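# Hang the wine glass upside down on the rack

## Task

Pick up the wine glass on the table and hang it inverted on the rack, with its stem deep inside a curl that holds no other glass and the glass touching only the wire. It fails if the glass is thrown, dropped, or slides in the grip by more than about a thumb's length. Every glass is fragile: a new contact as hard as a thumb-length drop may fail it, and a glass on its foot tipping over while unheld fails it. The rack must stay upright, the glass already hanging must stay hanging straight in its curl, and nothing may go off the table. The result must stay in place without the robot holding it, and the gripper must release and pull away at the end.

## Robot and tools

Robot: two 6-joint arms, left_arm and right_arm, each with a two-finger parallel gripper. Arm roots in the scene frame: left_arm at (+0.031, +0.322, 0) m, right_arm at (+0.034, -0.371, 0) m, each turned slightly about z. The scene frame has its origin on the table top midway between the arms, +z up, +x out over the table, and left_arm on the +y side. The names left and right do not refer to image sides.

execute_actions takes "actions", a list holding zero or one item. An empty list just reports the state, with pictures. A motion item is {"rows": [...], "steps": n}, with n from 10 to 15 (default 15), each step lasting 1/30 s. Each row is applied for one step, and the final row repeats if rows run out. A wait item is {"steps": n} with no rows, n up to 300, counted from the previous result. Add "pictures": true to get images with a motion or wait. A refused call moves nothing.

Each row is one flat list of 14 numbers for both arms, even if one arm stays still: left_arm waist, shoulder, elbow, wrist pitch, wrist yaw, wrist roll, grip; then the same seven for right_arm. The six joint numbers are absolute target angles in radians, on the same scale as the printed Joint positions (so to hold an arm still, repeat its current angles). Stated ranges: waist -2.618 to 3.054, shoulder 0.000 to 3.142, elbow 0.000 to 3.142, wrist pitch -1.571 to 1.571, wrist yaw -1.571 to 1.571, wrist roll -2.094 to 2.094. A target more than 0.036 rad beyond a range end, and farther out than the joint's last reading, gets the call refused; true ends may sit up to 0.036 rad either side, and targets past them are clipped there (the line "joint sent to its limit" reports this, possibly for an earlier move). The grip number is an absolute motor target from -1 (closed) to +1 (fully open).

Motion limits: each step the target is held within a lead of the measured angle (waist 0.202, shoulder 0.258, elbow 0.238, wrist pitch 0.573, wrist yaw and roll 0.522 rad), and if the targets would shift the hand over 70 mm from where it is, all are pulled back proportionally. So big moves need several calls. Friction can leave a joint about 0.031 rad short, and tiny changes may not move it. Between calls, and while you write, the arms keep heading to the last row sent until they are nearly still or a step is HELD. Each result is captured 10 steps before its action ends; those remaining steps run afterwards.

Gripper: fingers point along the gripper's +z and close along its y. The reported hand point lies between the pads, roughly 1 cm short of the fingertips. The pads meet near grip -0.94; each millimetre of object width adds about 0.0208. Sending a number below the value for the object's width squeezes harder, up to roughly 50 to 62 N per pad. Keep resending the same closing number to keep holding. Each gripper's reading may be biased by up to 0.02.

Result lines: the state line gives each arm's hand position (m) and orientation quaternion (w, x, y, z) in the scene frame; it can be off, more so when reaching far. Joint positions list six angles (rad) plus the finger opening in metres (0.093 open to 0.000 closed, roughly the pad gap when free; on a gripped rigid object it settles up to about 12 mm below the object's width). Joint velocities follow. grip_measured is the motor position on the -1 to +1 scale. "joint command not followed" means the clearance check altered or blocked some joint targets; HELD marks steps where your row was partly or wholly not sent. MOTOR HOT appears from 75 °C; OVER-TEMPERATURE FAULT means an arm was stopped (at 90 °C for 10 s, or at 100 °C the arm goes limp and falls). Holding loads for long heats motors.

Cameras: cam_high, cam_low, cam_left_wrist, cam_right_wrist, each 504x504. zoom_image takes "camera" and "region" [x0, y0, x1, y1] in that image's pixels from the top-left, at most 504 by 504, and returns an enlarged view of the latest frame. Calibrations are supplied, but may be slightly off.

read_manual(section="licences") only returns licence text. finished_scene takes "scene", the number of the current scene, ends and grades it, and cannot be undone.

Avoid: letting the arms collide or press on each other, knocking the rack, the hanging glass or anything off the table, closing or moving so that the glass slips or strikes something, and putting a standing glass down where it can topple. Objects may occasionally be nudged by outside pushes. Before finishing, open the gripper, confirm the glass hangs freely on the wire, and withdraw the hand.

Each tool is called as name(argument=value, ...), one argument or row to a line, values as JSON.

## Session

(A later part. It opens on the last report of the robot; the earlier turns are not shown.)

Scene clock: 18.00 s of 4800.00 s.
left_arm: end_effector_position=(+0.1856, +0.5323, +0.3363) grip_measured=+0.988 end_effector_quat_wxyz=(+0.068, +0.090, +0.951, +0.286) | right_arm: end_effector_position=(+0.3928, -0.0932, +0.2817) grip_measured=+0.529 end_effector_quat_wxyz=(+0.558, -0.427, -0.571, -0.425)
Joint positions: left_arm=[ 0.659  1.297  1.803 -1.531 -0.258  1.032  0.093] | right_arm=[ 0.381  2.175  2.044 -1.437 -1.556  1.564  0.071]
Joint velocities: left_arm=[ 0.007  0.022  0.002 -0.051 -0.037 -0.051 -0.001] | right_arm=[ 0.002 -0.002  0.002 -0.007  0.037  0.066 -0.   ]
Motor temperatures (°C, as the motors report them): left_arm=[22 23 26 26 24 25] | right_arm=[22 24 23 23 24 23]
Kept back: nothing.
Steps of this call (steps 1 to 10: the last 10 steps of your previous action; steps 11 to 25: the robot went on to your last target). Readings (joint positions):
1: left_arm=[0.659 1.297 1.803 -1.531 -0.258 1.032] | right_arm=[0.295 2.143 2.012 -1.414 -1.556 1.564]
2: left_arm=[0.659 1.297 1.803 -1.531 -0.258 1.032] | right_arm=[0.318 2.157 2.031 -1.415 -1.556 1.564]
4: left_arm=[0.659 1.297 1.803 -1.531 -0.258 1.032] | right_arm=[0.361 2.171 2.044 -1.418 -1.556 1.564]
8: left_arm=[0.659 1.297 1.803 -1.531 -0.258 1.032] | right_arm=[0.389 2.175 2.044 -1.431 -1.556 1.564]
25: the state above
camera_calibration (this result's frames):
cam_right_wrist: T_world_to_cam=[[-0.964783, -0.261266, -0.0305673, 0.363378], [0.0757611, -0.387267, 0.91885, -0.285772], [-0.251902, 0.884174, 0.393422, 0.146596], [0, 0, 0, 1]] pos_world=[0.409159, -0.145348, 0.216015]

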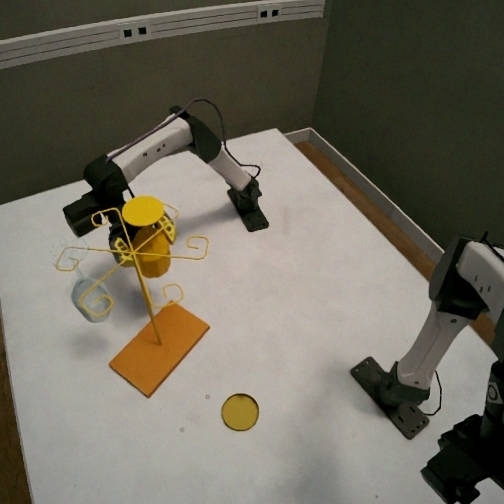

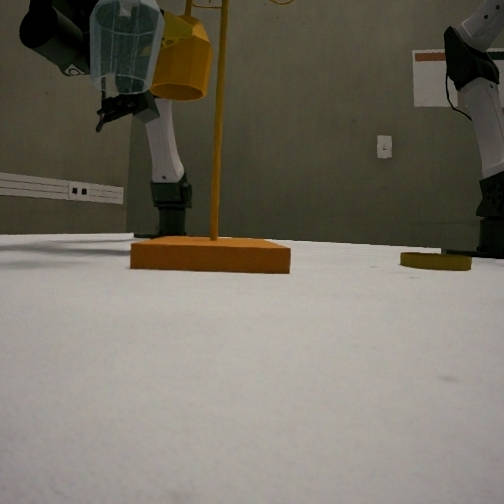

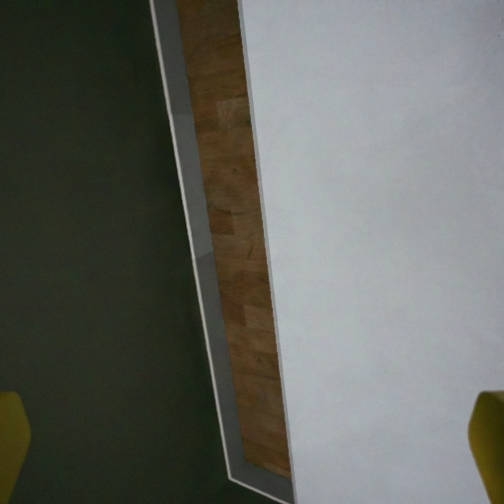

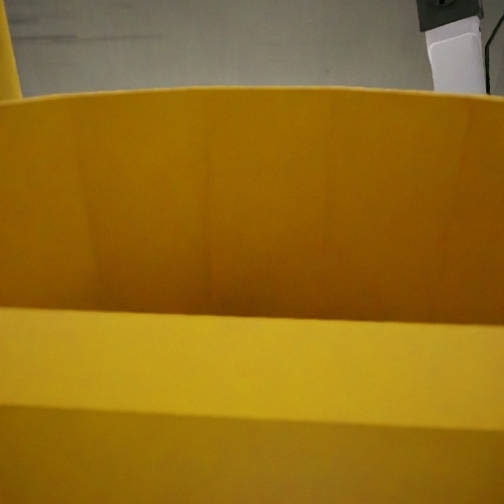

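execute_actions(
  actions=[
    {"rows":[[0.659,1.297,1.803,-1.531,-0.258,1.032,1,0.405,2.16,2.0,-1.42,-1.57,1.57,0.25],[0.659,1.297,1.803,-1.531,-0.258,1.032,1,0.405,2.14,1.96,-1.4,-1.57,1.57,0.25],[0.659,1.297,1.803,-1.531,-0.258,1.032,1,0.405,2.12,1.92,-1.38,-1.57,1.57,0.25],[0.659,1.297,1.803,-1.531,-0.258,1.032,1,0.405,2.1,1.88,-1.36,-1.57,1.57,0.25],[0.659,1.297,1.803,-1.531,-0.258,1.032,1,0.405,2.08,1.85,-1.33,-1.57,1.57,0.25]]},
  ],
)

execute_actions(
  actions=[
    {"steps":25},
  ],
  pictures=true,
)

zoom_image(
  camera="cam_high",
  region=[70, 160, 210, 300],
)

Scene clock: 18.63 s of 4800.00 s.
left_arm: end_effector_position=(+0.1856, +0.5323, +0.3363) grip_measured=+0.988 end_effector_quat_wxyz=(+0.068, +0.090, +0.951, +0.286) | right_arm: end_effector_position=(+0.3785, -0.0916, +0.2706) grip_measured=+0.529 end_effector_quat_wxyz=(+0.577, -0.433, -0.557, -0.411)
Joint positions: left_arm=[ 0.659  1.297  1.803 -1.531 -0.258  1.032  0.093] | right_arm=[ 0.394  2.133  1.921 -1.399 -1.574  1.573  0.071]
Joint velocities: left_arm=[ 0.022 -0.007  0.002  0.022 -0.037  0.007  0.001] | right_arm=[ 0.046 -0.413 -0.994  0.271 -0.212  0.11   0.001]
Motor temperatures (°C, as the motors report them): left_arm=[22 23 26 26 24 25] | right_arm=[22 24 23 23 24 23]
Steps of this call (steps 1 to 14: the robot went on to your last target; steps 15 to 19: the first 5 steps of this action). Readings (joint positions):
15: left_arm=[0.659 1.297 1.803 -1.531 -0.258 1.032] | right_arm=[0.382 2.175 2.039 -1.434 -1.557 1.564]
16: left_arm=[0.659 1.297 1.803 -1.531 -0.258 1.032] | right_arm=[0.384 2.169 2.022 -1.427 -1.558 1.564]
18: left_arm=[0.659 1.297 1.803 -1.531 -0.258 1.032] | right_arm=[0.392 2.147 1.956 -1.407 -1.560 1.566]
19: the state above

Scene clock: 19.47 s of 4800.00 s.
left_arm: end_effector_position=(+0.1856, +0.5323, +0.3363) grip_measured=+0.988 end_effector_quat_wxyz=(+0.068, +0.090, +0.951, +0.286) | right_arm: end_effector_position=(+0.3730, -0.0921, +0.2703) grip_measured=+0.529 end_effector_quat_wxyz=(+0.574, -0.425, -0.561, -0.418)
Joint positions: left_arm=[ 0.659  1.297  1.803 -1.531 -0.258  1.032  0.093] | right_arm=[ 0.397  2.101  1.868 -1.349 -1.579  1.577  0.071]
Joint velocities: left_arm=[ 0.007 -0.007 -0.017  0.051  0.037  0.007  0.   ] | right_arm=[ 0.002  0.007 -0.007 -0.022 -0.007  0.081  0.001]
Motor temperatures (°C, as the motors report them): left_arm=[22 23 26 26 24 25] | right_arm=[22 24 23 23 24 23]
Kept back: nothing.
Steps of this call (steps 1 to 10: the last 10 steps of your previous action; steps 11 to 25: the robot went on to your last target). Readings (joint positions):
1: left_arm=[0.659 1.297 1.803 -1.531 -0.258 1.032] | right_arm=[0.395 2.120 1.894 -1.394 -1.581 1.575]
2: left_arm=[0.659 1.297 1.803 -1.531 -0.258 1.032] | right_arm=[0.397 2.111 1.879 -1.388 -1.582 1.575]
4: left_arm=[0.659 1.297 1.803 -1.531 -0.258 1.032] | right_arm=[0.397 2.102 1.869 -1.376 -1.579 1.575]
8: left_arm=[0.659 1.297 1.803 -1.531 -0.258 1.032] | right_arm=[0.397 2.101 1.868 -1.359 -1.579 1.576]
25: the state above
camera_calibration (this result's frames):
cam_right_wrist: T_world_to_cam=[[-0.961066, -0.276306, -0.00279653, 0.333918], [0.112099, -0.39912, 0.91002, -0.285627], [-0.25256, 0.874276, 0.414554, 0.138749], [0, 0, 0, 1]] pos_world=[0.387978, -0.14304, 0.203341]

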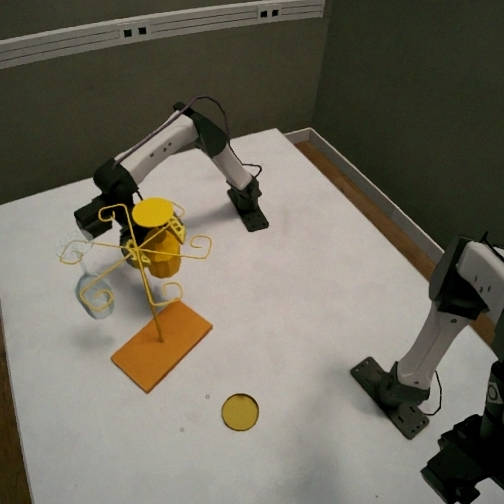

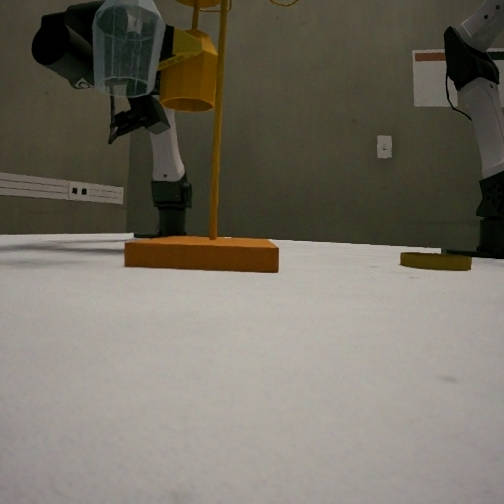

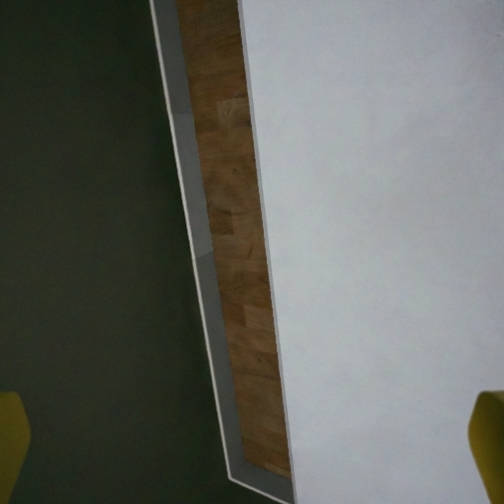

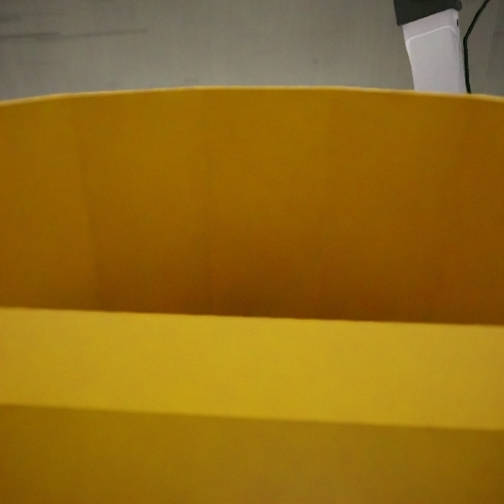

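Region (70, 160, 210, 300) of cam_high's 504x504 image, scaled by 3.600, with more detail than that image has.

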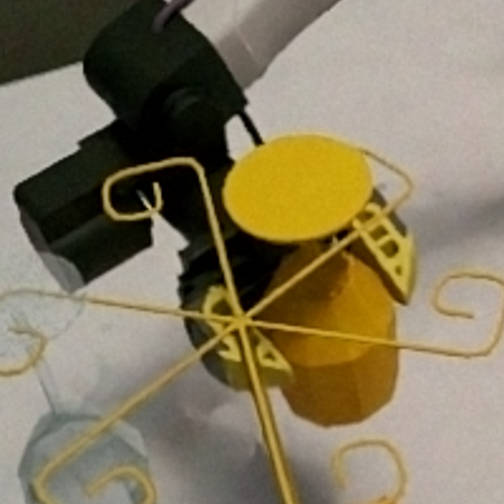

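execute_actions(
  actions=[
    {"rows":[[0.659,1.297,1.803,-1.531,-0.258,1.032,1,0.405,2.13,1.96,-1.38,-1.57,1.57,0.25],[0.659,1.297,1.803,-1.531,-0.258,1.032,1,0.405,2.17,2.01,-1.4,-1.57,1.57,0.25],[0.659,1.297,1.803,-1.531,-0.258,1.032,1,0.405,2.17,2.01,-1.4,-1.57,1.57,0.25],[0.659,1.297,1.803,-1.531,-0.258,1.032,1,0.405,2.17,2.01,-1.4,-1.57,1.57,0.25],[0.659,1.297,1.803,-1.531,-0.258,1.032,1,0.43,2.17,2.01,-1.4,-1.57,1.57,0.25],[0.659,1.297,1.803,-1.531,-0.258,1.032,1,0.45,2.17,2.01,-1.4,-1.57,1.57,0.25]]},
  ],
)

execute_actions(
  actions=[
    {"steps":25},
  ],
  pictures=true,
)

zoom_image(
  camera="cam_high",
  region=[70, 160, 210, 300],
)

Scene clock: 20.40 s of 4800.00 s.
left_arm: end_effector_position=(+0.1856, +0.5323, +0.3363) grip_measured=+0.988 end_effector_quat_wxyz=(+0.068, +0.090, +0.951, +0.286) | right_arm: end_effector_position=(+0.3856, -0.0872, +0.2776) grip_measured=+0.529 end_effector_quat_wxyz=(+0.564, -0.414, -0.573, -0.427)
Joint positions: left_arm=[ 0.659  1.297  1.803 -1.531 -0.258  1.032  0.093] | right_arm=[ 0.4    2.153  1.983 -1.373 -1.571  1.576  0.071]
Joint velocities: left_arm=[ 0.007 -0.002 -0.022 -0.095 -0.007  0.081  0.001] | right_arm=[ 0.085  0.105  0.183 -0.022  0.007  0.066 -0.001]
Motor temperatures (°C, as the motors report them): left_arm=[22 23 26 27 24 25] | right_arm=[22 25 23 23 24 23]
Steps of this call (steps 1 to 15: the robot went on to your last target; steps 16 to 23: nothing new was sent; steps 24 to 28: the first 5 steps of this action). Readings (joint positions):
24: left_arm=[0.659 1.297 1.803 -1.531 -0.258 1.032] | right_arm=[0.397 2.106 1.882 -1.359 -1.576 1.577]
25: left_arm=[0.659 1.297 1.803 -1.531 -0.258 1.032] | right_arm=[0.397 2.122 1.916 -1.371 -1.572 1.577]
27: left_arm=[0.659 1.297 1.803 -1.531 -0.258 1.032] | right_arm=[0.397 2.148 1.973 -1.373 -1.572 1.576]
28: the state above

Scene clock: 21.23 s of 4800.00 s.
left_arm: end_effector_position=(+0.1856, +0.5323, +0.3363) grip_measured=+0.988 end_effector_quat_wxyz=(+0.068, +0.090, +0.951, +0.286) | right_arm: end_effector_position=(+0.3705, -0.0688, +0.2750) grip_measured=+0.529 end_effector_quat_wxyz=(+0.577, -0.405, -0.582, -0.406)
Joint positions: left_arm=[ 0.659  1.297  1.803 -1.531 -0.258  1.032  0.093] | right_arm=[ 0.453  2.161  1.988 -1.387 -1.566  1.576  0.071]
Joint velocities: left_arm=[ 0.032 -0.012  0.027  0.037 -0.007  0.022  0.   ] | right_arm=[-0.002 -0.007  0.027 -0.022  0.007 -0.081 -0.001]
Motor temperatures (°C, as the motors report them): left_arm=[22 23 26 27 24 25] | right_arm=[22 25 23 23 24 23]
Kept back: nothing.
Steps of this call (steps 1 to 10: the last 10 steps of your previous action; steps 11 to 25: the robot went on to your last target). Readings (joint positions):
1: left_arm=[0.659 1.297 1.803 -1.531 -0.258 1.032] | right_arm=[0.405 2.156 1.987 -1.373 -1.571 1.576]
2: left_arm=[0.659 1.297 1.803 -1.531 -0.258 1.032] | right_arm=[0.414 2.157 1.988 -1.375 -1.570 1.576]
4: left_arm=[0.659 1.297 1.803 -1.531 -0.258 1.032] | right_arm=[0.435 2.160 1.988 -1.379 -1.568 1.576]
8: left_arm=[0.659 1.297 1.803 -1.531 -0.258 1.032] | right_arm=[0.453 2.161 1.988 -1.385 -1.567 1.576]
25: the state above
camera_calibration (this result's frames):
cam_right_wrist: T_world_to_cam=[[-0.943818, -0.329451, -0.0258608, 0.334259], [0.110349, -0.387959, 0.915047, -0.280258], [-0.311496, 0.860784, 0.402518, 0.139966], [0, 0, 0, 1]] pos_world=[0.390005, -0.119087, 0.208754]

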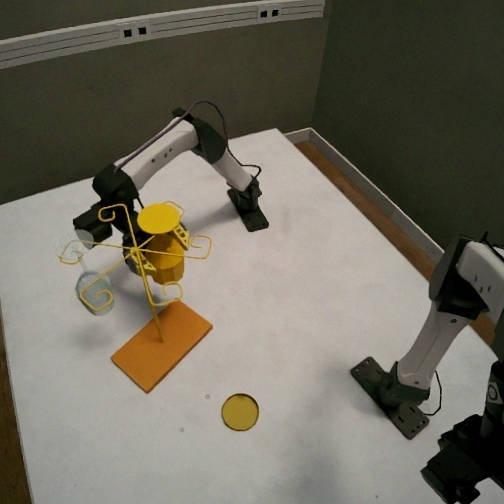

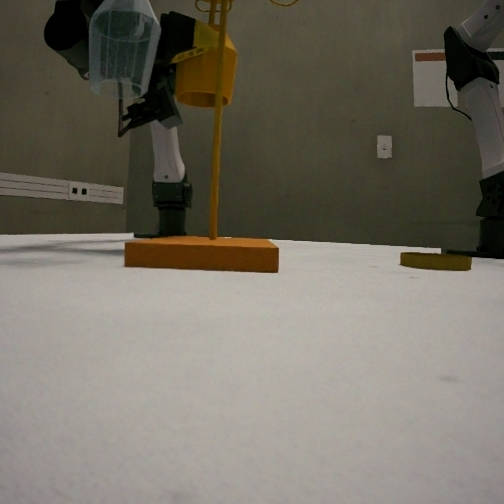

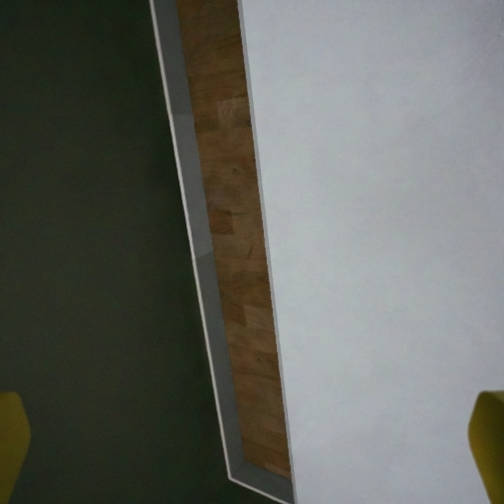

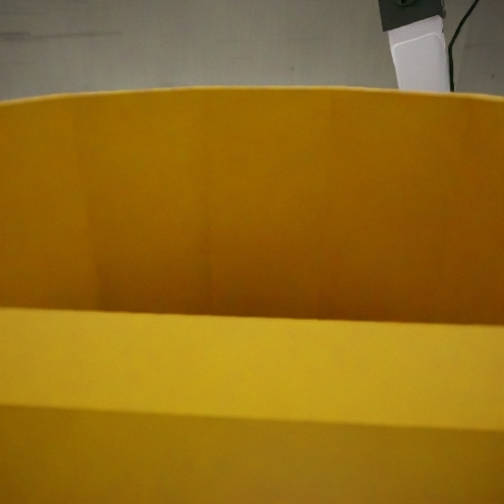

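Region (70, 160, 210, 300) of cam_high's 504x504 image, scaled by 3.600, with more detail than that image has.

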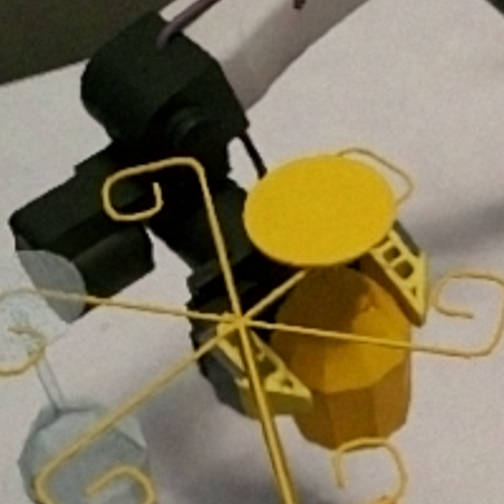

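execute_actions(
  actions=[
    {"rows":[[0.659,1.297,1.803,-1.531,-0.258,1.032,1,0.45,2.12,1.94,-1.38,-1.57,1.57,0.25],[0.659,1.297,1.803,-1.531,-0.258,1.032,1,0.445,2.09,1.9,-1.36,-1.57,1.57,0.25],[0.659,1.297,1.803,-1.531,-0.258,1.032,1,0.44,2.06,1.85,-1.35,-1.57,1.57,0.25],[0.659,1.297,1.803,-1.531,-0.258,1.032,1,0.435,2.03,1.8,-1.33,-1.57,1.57,0.25],[0.659,1.297,1.803,-1.531,-0.258,1.032,1,0.43,2.0,1.75,-1.31,-1.57,1.57,0.25],[0.659,1.297,1.803,-1.531,-0.258,1.032,1,0.43,1.96,1.69,-1.29,-1.57,1.57,0.25]]},
  ],
)

execute_actions(
  actions=[
    {"steps":25},
  ],
  pictures=true,
)

execute_actions(
  actions=[
    {"rows":[[0.659,1.297,1.803,-1.531,-0.258,1.032,1,0.39,1.96,1.69,-1.29,-1.57,1.57,0.25]]},
  ],
)

execute_actions(
  actions=[
    {"rows":[[0.659,1.297,1.803,-1.531,-0.258,1.032,1,0.39,1.99,1.66,-1.245,-1.57,1.57,0.25]]},
  ],
)

execute_actions(
  actions=[
    {"steps":25},
  ],
  pictures=true,
)

zoom_image(
  camera="cam_high",
  region=[70, 160, 210, 300],
)

zoom_image(
  camera="cam_low",
  region=[160, 0, 280, 80],
)

Scene clock: 22.40 s of 4800.00 s.
left_arm: end_effector_position=(+0.1856, +0.5323, +0.3363) grip_measured=+0.988 end_effector_quat_wxyz=(+0.068, +0.090, +0.951, +0.286) | right_arm: end_effector_position=(+0.3524, -0.0775, +0.2723) grip_measured=+0.529 end_effector_quat_wxyz=(+0.585, -0.414, -0.572, -0.400)
Joint positions: left_arm=[ 0.659  1.297  1.803 -1.531 -0.258  1.032  0.093] | right_arm=[ 0.448  2.076  1.84  -1.355 -1.575  1.578  0.071]
Joint velocities: left_arm=[ 0.002 -0.017 -0.012 -0.037 -0.022  0.022  0.   ] | right_arm=[-0.076 -0.882 -1.282  0.168 -0.007  0.037 -0.   ]
Motor temperatures (°C, as the motors report them): left_arm=[22 23 26 27 24 25] | right_arm=[22 25 23 23 24 23]
Steps of this call (steps 1 to 15: the robot went on to your last target; steps 16 to 30: nothing new was sent; steps 31 to 35: the first 5 steps of this action). Readings (joint positions):
31: left_arm=[0.659 1.297 1.803 -1.531 -0.258 1.032] | right_arm=[0.453 2.158 1.981 -1.384 -1.566 1.576]
32: left_arm=[0.659 1.297 1.803 -1.531 -0.258 1.032] | right_arm=[0.453 2.147 1.960 -1.378 -1.565 1.576]
34: left_arm=[0.659 1.297 1.803 -1.531 -0.258 1.032] | right_arm=[0.451 2.105 1.884 -1.363 -1.571 1.577]
35: the state above

Scene clock: 23.23 s of 4800.00 s.
left_arm: end_effector_position=(+0.1856, +0.5323, +0.3363) grip_measured=+0.988 end_effector_quat_wxyz=(+0.068, +0.090, +0.951, +0.286) | right_arm: end_effector_position=(+0.3336, -0.0883, +0.2741) grip_measured=+0.529 end_effector_quat_wxyz=(+0.577, -0.414, -0.576, -0.406)
Joint positions: left_arm=[ 0.659  1.297  1.803 -1.531 -0.258  1.032  0.093] | right_arm=[ 0.437  1.974  1.704 -1.304 -1.566  1.578  0.071]
Joint velocities: left_arm=[-0.012  0.002 -0.002  0.051  0.066  0.022 -0.001] | right_arm=[ 0.007 -0.012  0.002 -0.022 -0.037  0.051  0.   ]
Motor temperatures (°C, as the motors report them): left_arm=[22 23 26 27 24 25] | right_arm=[22 25 23 23 24 23]
Kept back: nothing.
Steps of this call (steps 1 to 10: the last 10 steps of your previous action; steps 11 to 25: the robot went on to your last target). Readings (joint positions):
1: left_arm=[0.659 1.297 1.803 -1.531 -0.258 1.032] | right_arm=[0.445 2.042 1.791 -1.343 -1.574 1.578]
2: left_arm=[0.659 1.297 1.803 -1.531 -0.258 1.032] | right_arm=[0.442 2.012 1.749 -1.340 -1.571 1.578]
4: left_arm=[0.659 1.297 1.803 -1.531 -0.258 1.032] | right_arm=[0.438 1.981 1.714 -1.338 -1.569 1.578]
8: left_arm=[0.659 1.297 1.803 -1.531 -0.258 1.032] | right_arm=[0.437 1.974 1.707 -1.319 -1.568 1.578]
25: the state above
camera_calibration (this result's frames):
cam_right_wrist: T_world_to_cam=[[-0.948992, -0.315095, -0.0113686, 0.292017], [0.116949, -0.385249, 0.915372, -0.285036], [-0.292809, 0.867352, 0.402448, 0.140017], [0, 0, 0, 1]] pos_world=[0.351455, -0.139241, 0.207884]

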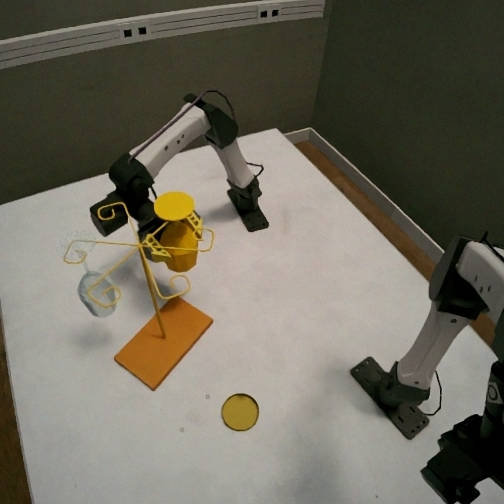

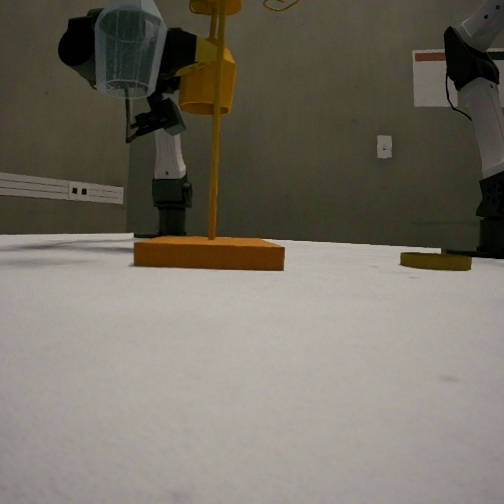

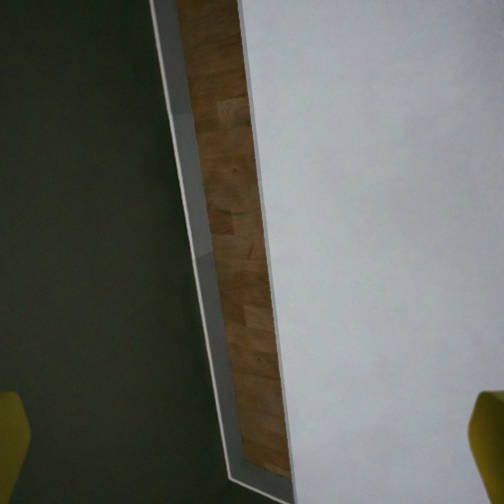

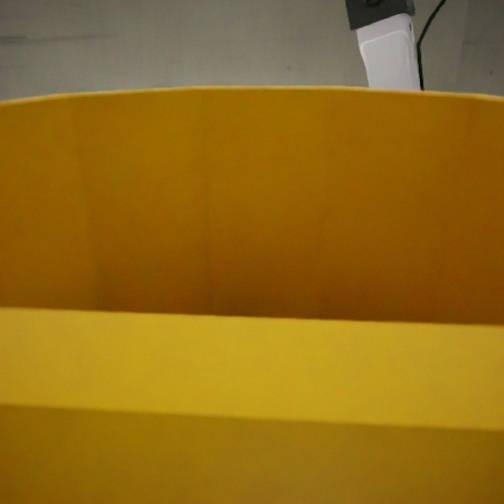

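Scene clock: 23.40 s of 4800.00 s.
left_arm: end_effector_position=(+0.1856, +0.5323, +0.3363) grip_measured=+0.988 end_effector_quat_wxyz=(+0.068, +0.090, +0.951, +0.286) | right_arm: end_effector_position=(+0.3437, -0.0993, +0.2741) grip_measured=+0.529 end_effector_quat_wxyz=(+0.568, -0.423, -0.569, -0.418)
Joint positions: left_arm=[ 0.659  1.297  1.803 -1.531 -0.258  1.032  0.093] | right_arm=[ 0.401  1.974  1.704 -1.303 -1.566  1.575  0.071]
Joint velocities: left_arm=[ 0.002  0.012  0.002  0.051  0.081 -0.051  0.   ] | right_arm=[-0.178 -0.002 -0.012 -0.066  0.022  0.022  0.   ]
Motor temperatures (°C, as the motors report them): left_arm=[22 23 26 27 24 25] | right_arm=[22 25 23 23 24 23]
Steps of this call (steps 1 to 5: the first 5 steps of this action). Readings (joint positions):
1: left_arm=[0.659 1.297 1.803 -1.531 -0.258 1.032] | right_arm=[0.434 1.974 1.704 -1.304 -1.566 1.578]
2: left_arm=[0.659 1.297 1.803 -1.531 -0.258 1.032] | right_arm=[0.426 1.974 1.704 -1.304 -1.566 1.578]
4: left_arm=[0.659 1.297 1.803 -1.531 -0.258 1.032] | right_arm=[0.408 1.974 1.704 -1.303 -1.566 1.575]
5: the state above

Scene clock: 23.90 s of 4800.00 s.
left_arm: end_effector_position=(+0.1856, +0.5323, +0.3363) grip_measured=+0.988 end_effector_quat_wxyz=(+0.068, +0.090, +0.951, +0.286) | right_arm: end_effector_position=(+0.3462, -0.1016, +0.2701) grip_measured=+0.529 end_effector_quat_wxyz=(+0.567, -0.421, -0.567, -0.424)
Joint positions: left_arm=[ 0.659  1.297  1.803 -1.531 -0.258  1.032  0.093] | right_arm=[ 0.394  1.974  1.682 -1.273 -1.575  1.574  0.071]
Joint velocities: left_arm=[ 0.007  0.027 -0.007  0.022 -0.051  0.022  0.001] | right_arm=[-0.022 -0.012 -0.042  0.066 -0.125 -0.037  0.001]
Motor temperatures (°C, as the motors report them): left_arm=[22 23 26 27 24 25] | right_arm=[22 25 23 23 24 23]
Steps of this call (steps 1 to 10: the last 10 steps of your previous action; steps 11 to 15: the first 5 steps of this action). Readings (joint positions):
11: left_arm=[0.659 1.297 1.803 -1.531 -0.258 1.032] | right_arm=[0.394 1.974 1.699 -1.295 -1.565 1.575]
12: left_arm=[0.659 1.297 1.803 -1.531 -0.258 1.032] | right_arm=[0.394 1.974 1.693 -1.287 -1.565 1.575]
14: left_arm=[0.659 1.297 1.803 -1.531 -0.258 1.032] | right_arm=[0.394 1.974 1.683 -1.276 -1.574 1.574]
15: the state above

Scene clock: 24.73 s of 4800.00 s.
left_arm: end_effector_position=(+0.1856, +0.5323, +0.3363) grip_measured=+0.988 end_effector_quat_wxyz=(+0.068, +0.090, +0.951, +0.286) | right_arm: end_effector_position=(+0.3469, -0.1014, +0.2699) grip_measured=+0.529 end_effector_quat_wxyz=(+0.566, -0.417, -0.569, -0.428)
Joint positions: left_arm=[ 0.659  1.297  1.803 -1.531 -0.258  1.032  0.093] | right_arm=[ 0.394  1.974  1.681 -1.26  -1.576  1.574  0.071]
Joint velocities: left_arm=[ 0.002 -0.007 -0.027  0.007 -0.022 -0.066 -0.   ] | right_arm=[ 0.007 -0.012 -0.017 -0.051 -0.095 -0.022 -0.   ]
Motor temperatures (°C, as the motors report them): left_arm=[22 23 26 27 24 25] | right_arm=[22 26 23 23 24 23]
Kept back: nothing.
Steps of this call (steps 1 to 10: the last 10 steps of your previous action; steps 11 to 25: the robot went on to your last target). Readings (joint positions):
1: left_arm=[0.659 1.297 1.803 -1.531 -0.258 1.032] | right_arm=[0.394 1.974 1.682 -1.269 -1.576 1.574]
2: left_arm=[0.659 1.297 1.803 -1.531 -0.258 1.032] | right_arm=[0.394 1.974 1.681 -1.267 -1.576 1.574]
4: left_arm=[0.659 1.297 1.803 -1.531 -0.258 1.032] | right_arm=[0.394 1.974 1.681 -1.263 -1.576 1.574]
8: left_arm=[0.659 1.297 1.803 -1.531 -0.258 1.032] | right_arm=[0.394 1.974 1.681 -1.260 -1.576 1.574]
25: the state above
camera_calibration (this result's frames):
cam_right_wrist: T_world_to_cam=[[-0.96141, -0.272853, -0.0352531, 0.315491], [0.0816352, -0.405288, 0.910537, -0.276235], [-0.26273, 0.872521, 0.411923, 0.144455], [0, 0, 0, 1]] pos_world=[0.363819, -0.151912, 0.20314]

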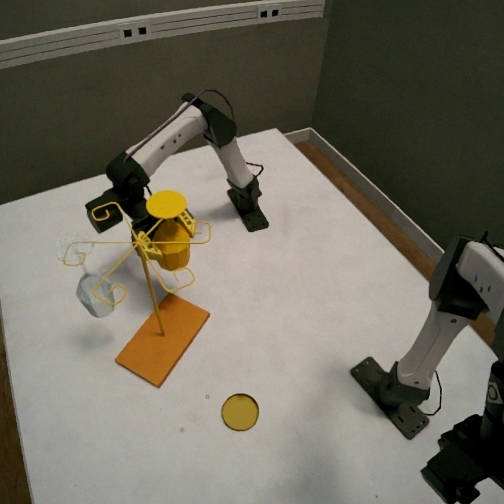

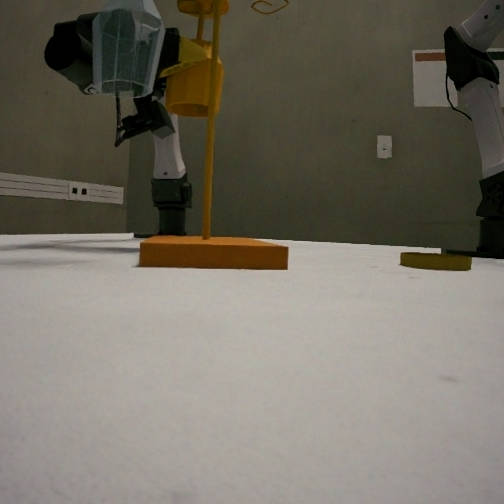

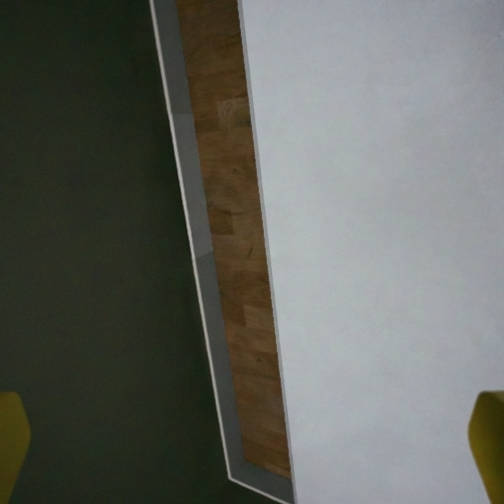

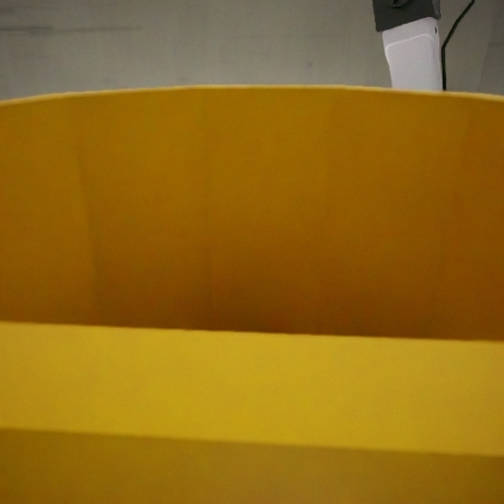

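Region (70, 160, 210, 300) of cam_high's 504x504 image, scaled by 3.600, with more detail than that image has.

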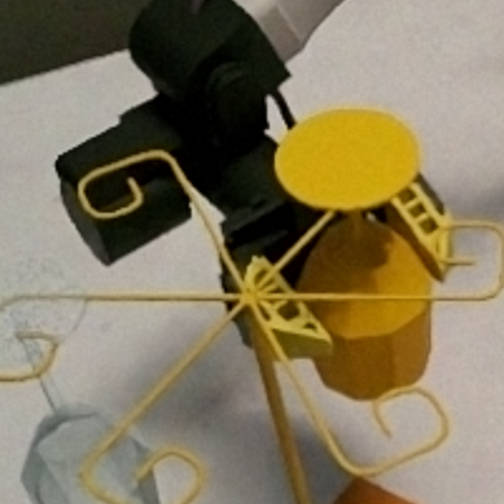

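Region (160, 0, 280, 80) of cam_low's 504x504 image, scaled by 4.200, with more detail than that image has.

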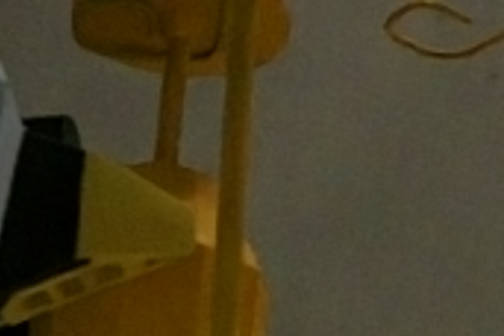

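execute_actions(
  actions=[
    {"rows":[[0.659,1.297,1.803,-1.531,-0.258,1.032,1,0.39,1.95,1.73,-1.33,-1.57,1.57,0.25]]},
  ],
)

execute_actions(
  actions=[
    {"rows":[[0.659,1.297,1.803,-1.531,-0.258,1.032,1,0.375,1.91,1.63,-1.29,-1.57,1.57,0.25]]},
  ],
)

execute_actions(
  actions=[
    {"rows":[[0.659,1.297,1.803,-1.531,-0.258,1.032,1,0.335,1.91,1.63,-1.29,-1.57,1.57,0.25]]},
  ],
)

execute_actions(
  actions=[
    {"steps":20},
  ],
  pictures=true,
)

zoom_image(
  camera="cam_low",
  region=[160, 0, 280, 80],
)

Scene clock: 25.50 s of 4800.00 s.
left_arm: end_effector_position=(+0.1856, +0.5323, +0.3363) grip_measured=+0.988 end_effector_quat_wxyz=(+0.068, +0.090, +0.951, +0.286) | right_arm: end_effector_position=(+0.3460, -0.1017, +0.2765) grip_measured=+0.529 end_effector_quat_wxyz=(+0.565, -0.421, -0.569, -0.424)
Joint positions: left_arm=[ 0.659  1.297  1.803 -1.531 -0.258  1.032  0.093] | right_arm=[ 0.394  1.971  1.707 -1.297 -1.57   1.573  0.071]
Joint velocities: left_arm=[ 0.002 -0.007  0.002  0.007  0.007 -0.022  0.001] | right_arm=[ 0.007 -0.042  0.046 -0.11  -0.007 -0.022 -0.001]
Motor temperatures (°C, as the motors report them): left_arm=[22 23 26 27 24 25] | right_arm=[22 26 23 23 24 23]
Steps of this call (steps 1 to 15: the robot went on to your last target; steps 16 to 18: nothing new was sent; steps 19 to 23: the first 5 steps of this action). Readings (joint positions):
19: left_arm=[0.659 1.297 1.803 -1.531 -0.258 1.032] | right_arm=[0.394 1.974 1.687 -1.270 -1.575 1.573]
20: left_arm=[0.659 1.297 1.803 -1.531 -0.258 1.032] | right_arm=[0.394 1.974 1.693 -1.280 -1.571 1.573]
22: left_arm=[0.659 1.297 1.803 -1.531 -0.258 1.032] | right_arm=[0.394 1.972 1.704 -1.293 -1.570 1.573]
23: the state above

Scene clock: 26.00 s of 4800.00 s.
left_arm: end_effector_position=(+0.1856, +0.5323, +0.3363) grip_measured=+0.988 end_effector_quat_wxyz=(+0.068, +0.090, +0.951, +0.286) | right_arm: end_effector_position=(+0.3377, -0.1082, +0.2729) grip_measured=+0.529 end_effector_quat_wxyz=(+0.568, -0.434, -0.561, -0.417)
Joint positions: left_arm=[ 0.659  1.297  1.803 -1.531 -0.258  1.032  0.093] | right_arm=[ 0.383  1.935  1.645 -1.304 -1.565  1.573  0.071]
Joint velocities: left_arm=[-0.002 -0.022 -0.002  0.007 -0.022 -0.037 -0.   ] | right_arm=[-0.032 -0.046 -0.056 -0.066 -0.022  0.022  0.   ]
Motor temperatures (°C, as the motors report them): left_arm=[22 23 26 27 24 25] | right_arm=[22 26 23 23 24 23]
Steps of this call (steps 1 to 10: the last 10 steps of your previous action; steps 11 to 15: the first 5 steps of this action). Readings (joint positions):
11: left_arm=[0.659 1.297 1.803 -1.531 -0.258 1.032] | right_arm=[0.392 1.963 1.696 -1.306 -1.567 1.573]
12: left_arm=[0.659 1.297 1.803 -1.531 -0.258 1.032] | right_arm=[0.390 1.951 1.674 -1.304 -1.567 1.573]
14: left_arm=[0.659 1.297 1.803 -1.531 -0.258 1.032] | right_arm=[0.385 1.937 1.649 -1.304 -1.565 1.573]
15: the state above

Scene clock: 26.50 s of 4800.00 s.
left_arm: end_effector_position=(+0.1856, +0.5323, +0.3363) grip_measured=+0.988 end_effector_quat_wxyz=(+0.068, +0.090, +0.951, +0.286) | right_arm: end_effector_position=(+0.3468, -0.1196, +0.2733) grip_measured=+0.529 end_effector_quat_wxyz=(+0.560, -0.443, -0.554, -0.428)
Joint positions: left_arm=[ 0.659  1.297  1.803 -1.531 -0.258  1.032  0.093] | right_arm=[ 0.346  1.933  1.645 -1.303 -1.564  1.572  0.071]
Joint velocities: left_arm=[ 0.007  0.002  0.007 -0.066 -0.081 -0.007 -0.001] | right_arm=[-0.173  0.002  0.012  0.081 -0.037  0.007 -0.   ]
Motor temperatures (°C, as the motors report them): left_arm=[22 23 26 27 24 25] | right_arm=[22 26 23 23 24 23]
Steps of this call (steps 1 to 10: the last 10 steps of your previous action; steps 11 to 15: the first 5 steps of this action). Readings (joint positions):
11: left_arm=[0.659 1.297 1.803 -1.531 -0.258 1.032] | right_arm=[0.378 1.933 1.645 -1.304 -1.565 1.573]
12: left_arm=[0.659 1.297 1.803 -1.531 -0.258 1.032] | right_arm=[0.370 1.933 1.645 -1.304 -1.564 1.573]
14: left_arm=[0.659 1.297 1.803 -1.531 -0.258 1.032] | right_arm=[0.353 1.933 1.645 -1.303 -1.564 1.572]
15: the state above

Scene clock: 27.17 s of 4800.00 s.
left_arm: end_effector_position=(+0.1856, +0.5323, +0.3363) grip_measured=+0.988 end_effector_quat_wxyz=(+0.068, +0.090, +0.951, +0.286) | right_arm: end_effector_position=(+0.3487, -0.1218, +0.2733) grip_measured=+0.529 end_effector_quat_wxyz=(+0.558, -0.445, -0.552, -0.430)
Joint positions: left_arm=[ 0.659  1.297  1.803 -1.531 -0.258  1.032  0.093] | right_arm=[ 0.339  1.933  1.645 -1.302 -1.564  1.572  0.071]
Joint velocities: left_arm=[-0.022 -0.022 -0.007 -0.022 -0.007 -0.022 -0.001] | right_arm=[-0.007  0.002 -0.022 -0.022  0.051 -0.007  0.   ]
Motor temperatures (°C, as the motors report them): left_arm=[22 23 26 27 24 25] | right_arm=[22 26 23 23 24 23]
Kept back: nothing.
Steps of this call (steps 1 to 10: the last 10 steps of your previous action; steps 11 to 15: the robot went on to your last target; steps 16 to 20: nothing new was sent). Readings (joint positions):
1: left_arm=[0.659 1.297 1.803 -1.531 -0.258 1.032] | right_arm=[0.342 1.933 1.645 -1.302 -1.564 1.572]
2: left_arm=[0.659 1.297 1.803 -1.531 -0.258 1.032] | right_arm=[0.339 1.933 1.645 -1.302 -1.564 1.572]
4: left_arm=[0.659 1.297 1.803 -1.531 -0.258 1.032] | right_arm=[0.339 1.933 1.645 -1.302 -1.564 1.572]
8: left_arm=[0.659 1.297 1.803 -1.531 -0.258 1.032] | right_arm=[0.339 1.933 1.645 -1.302 -1.564 1.572]
20: the state above
All arms were judged still, so your last target was given up. Only a new action makes them travel on or press farther. Fingers that are still opening or closing keep moving.
camera_calibration (this result's frames):
cam_right_wrist: T_world_to_cam=[[-0.975412, -0.22039, 0.0000539821, 0.31338], [0.0884107, -0.391067, 0.916106, -0.289838], [-0.20188, 0.893585, 0.400937, 0.145739], [0, 0, 0, 1]] pos_world=[0.360721, -0.174511, 0.207074]

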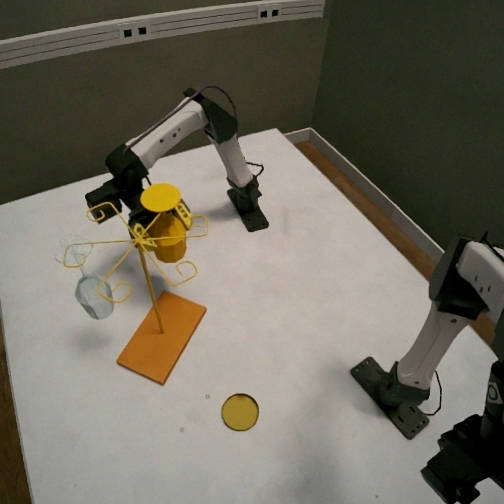

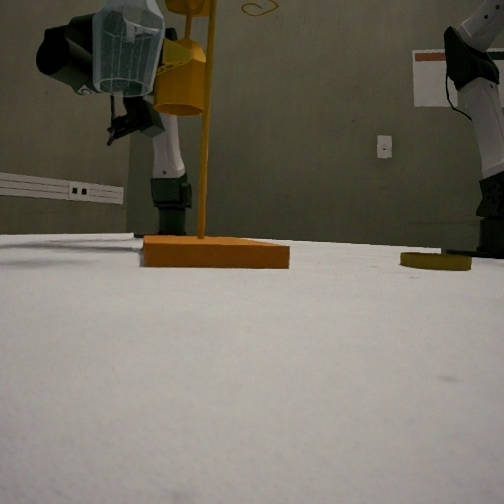

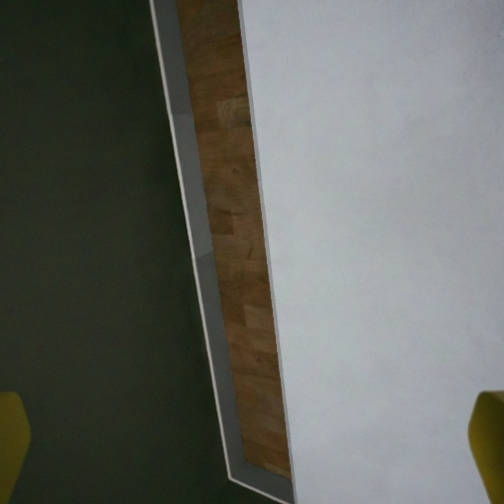

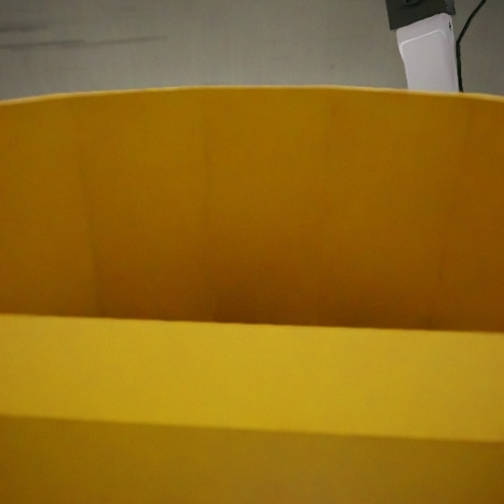

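Region (160, 0, 280, 80) of cam_low's 504x504 image, scaled by 4.200, with more detail than that image has.

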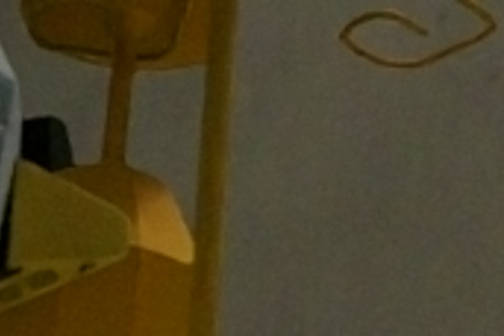

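execute_actions(
  actions=[
    {"rows":[[0.659,1.297,1.803,-1.531,-0.258,1.032,1,0.335,1.93,1.72,-1.35,-1.57,1.57,0.25]]},
  ],
)

execute_actions(
  actions=[
    {"rows":[[0.659,1.297,1.803,-1.531,-0.258,1.032,1,0.305,1.97,1.73,-1.31,-1.57,1.57,0.25]]},
  ],
)

execute_actions(
  actions=[
    {"steps":20},
  ],
  pictures=true,
)

zoom_image(
  camera="cam_low",
  region=[140, 0, 260, 80],
)

Scene clock: 28.03 s of 4800.00 s.
left_arm: end_effector_position=(+0.1856, +0.5323, +0.3363) grip_measured=+0.988 end_effector_quat_wxyz=(+0.068, +0.090, +0.951, +0.286) | right_arm: end_effector_position=(+0.3518, -0.1211, +0.2851) grip_measured=+0.529 end_effector_quat_wxyz=(+0.550, -0.438, -0.560, -0.438)
Joint positions: left_arm=[ 0.659  1.297  1.803 -1.531 -0.258  1.032  0.093] | right_arm=[ 0.339  1.936  1.699 -1.325 -1.56   1.572  0.071]
Joint velocities: left_arm=[ 0.002  0.007 -0.002 -0.022 -0.051  0.051 -0.   ] | right_arm=[-0.002  0.012  0.134 -0.051 -0.022  0.007  0.001]
Motor temperatures (°C, as the motors report them): left_arm=[22 23 26 27 24 25] | right_arm=[22 26 23 23 24 23]
Steps of this call (steps 1 to 21: nothing new was sent; steps 22 to 26: the first 5 steps of this action). Readings (joint positions):
22: left_arm=[0.659 1.297 1.803 -1.531 -0.258 1.032] | right_arm=[0.339 1.934 1.654 -1.312 -1.561 1.572]
23: left_arm=[0.659 1.297 1.803 -1.531 -0.258 1.032] | right_arm=[0.339 1.936 1.667 -1.318 -1.560 1.572]
25: left_arm=[0.659 1.297 1.803 -1.531 -0.258 1.032] | right_arm=[0.339 1.936 1.692 -1.324 -1.560 1.572]
26: the state above

Scene clock: 28.53 s of 4800.00 s.
left_arm: end_effector_position=(+0.1856, +0.5323, +0.3363) grip_measured=+0.988 end_effector_quat_wxyz=(+0.068, +0.090, +0.951, +0.286) | right_arm: end_effector_position=(+0.3612, -0.1276, +0.2808) grip_measured=+0.529 end_effector_quat_wxyz=(+0.548, -0.448, -0.552, -0.440)
Joint positions: left_arm=[ 0.659  1.297  1.803 -1.531 -0.258  1.032  0.093] | right_arm=[ 0.316  1.955  1.709 -1.328 -1.56   1.572  0.071]
Joint velocities: left_arm=[-0.002 -0.002  0.017 -0.007  0.051  0.037  0.   ] | right_arm=[-0.129  0.09   0.017 -0.051  0.066  0.007  0.   ]
Motor temperatures (°C, as the motors report them): left_arm=[22 23 26 27 24 25] | right_arm=[22 26 23 23 24 23]
Steps of this call (steps 1 to 10: the last 10 steps of your previous action; steps 11 to 15: the first 5 steps of this action). Readings (joint positions):
11: left_arm=[0.659 1.297 1.803 -1.531 -0.258 1.032] | right_arm=[0.336 1.938 1.703 -1.336 -1.560 1.572]
12: left_arm=[0.659 1.297 1.803 -1.531 -0.258 1.032] | right_arm=[0.332 1.942 1.706 -1.334 -1.560 1.572]
14: left_arm=[0.659 1.297 1.803 -1.531 -0.258 1.032] | right_arm=[0.321 1.951 1.709 -1.329 -1.560 1.572]
15: the state above

Scene clock: 29.20 s of 4800.00 s.
left_arm: end_effector_position=(+0.1856, +0.5323, +0.3363) grip_measured=+0.988 end_effector_quat_wxyz=(+0.068, +0.090, +0.951, +0.286) | right_arm: end_effector_position=(+0.3638, -0.1291, +0.2785) grip_measured=+0.529 end_effector_quat_wxyz=(+0.548, -0.450, -0.550, -0.441)
Joint positions: left_arm=[ 0.659  1.297  1.803 -1.531 -0.258  1.032  0.093] | right_arm=[ 0.311  1.962  1.709 -1.324 -1.56   1.572  0.071]
Joint velocities: left_arm=[-0.002 -0.007  0.002 -0.007 -0.022 -0.051  0.   ] | right_arm=[ 0.012  0.017  0.007  0.007 -0.051  0.022 -0.002]
Motor temperatures (°C, as the motors report them): left_arm=[22 23 26 27 24 25] | right_arm=[22 26 23 23 24 23]
Kept back: nothing.
Steps of this call (steps 1 to 10: the last 10 steps of your previous action; steps 11 to 15: the robot went on to your last target; steps 16 to 20: nothing new was sent). Readings (joint positions):
1: left_arm=[0.659 1.297 1.803 -1.531 -0.258 1.032] | right_arm=[0.313 1.958 1.709 -1.326 -1.560 1.572]
2: left_arm=[0.659 1.297 1.803 -1.531 -0.258 1.032] | right_arm=[0.312 1.960 1.709 -1.326 -1.560 1.572]
4: left_arm=[0.659 1.297 1.803 -1.531 -0.258 1.032] | right_arm=[0.311 1.962 1.709 -1.325 -1.560 1.572]
8: left_arm=[0.659 1.297 1.803 -1.531 -0.258 1.032] | right_arm=[0.311 1.962 1.709 -1.324 -1.560 1.572]
20: the state above
All arms were judged still, so your last target was given up. Only a new action makes them travel on or press farther. Fingers that are still opening or closing keep moving.
camera_calibration (this result's frames):
cam_right_wrist: T_world_to_cam=[[-0.981128, -0.192843, -0.0141199, 0.336121], [0.0638326, -0.39196, 0.917765, -0.290458], [-0.182519, 0.899544, 0.396872, 0.148026], [0, 0, 0, 1]] pos_world=[0.375336, -0.182186, 0.212571]

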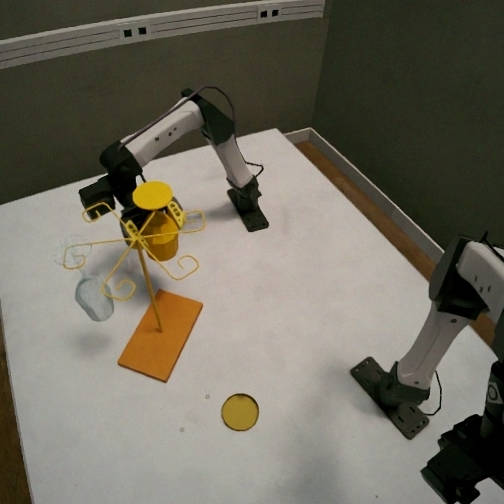

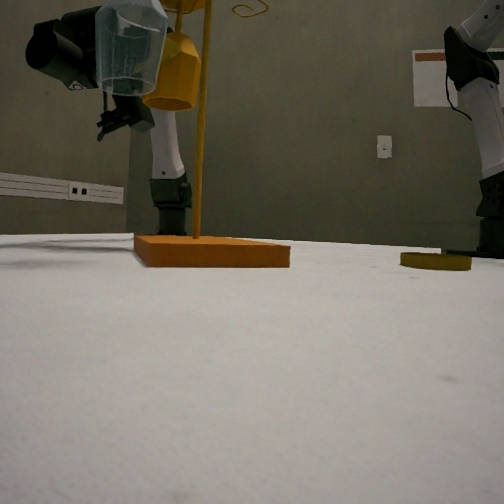

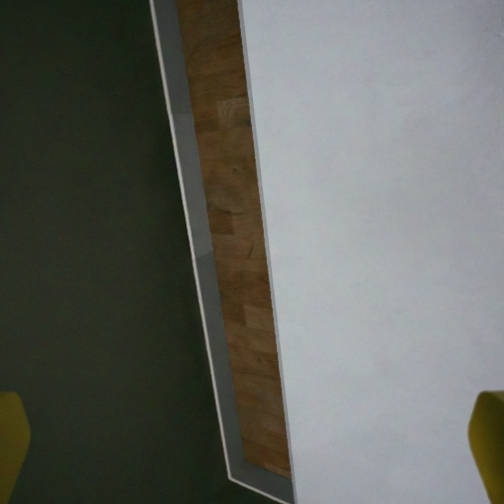

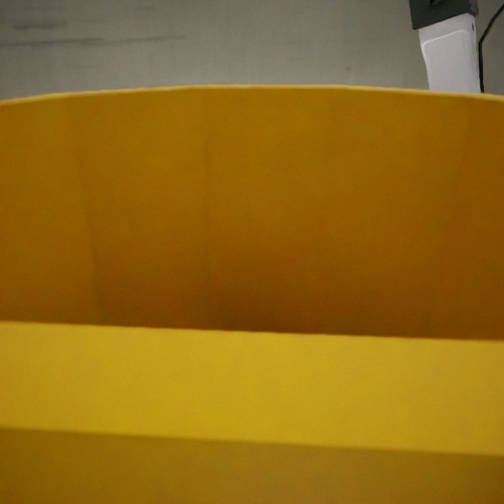

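Region (140, 0, 260, 80) of cam_low's 504x504 image, scaled by 4.200, with more detail than that image has.

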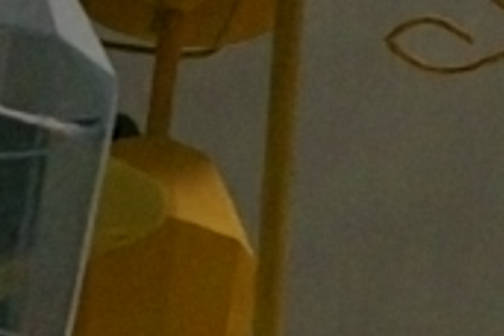

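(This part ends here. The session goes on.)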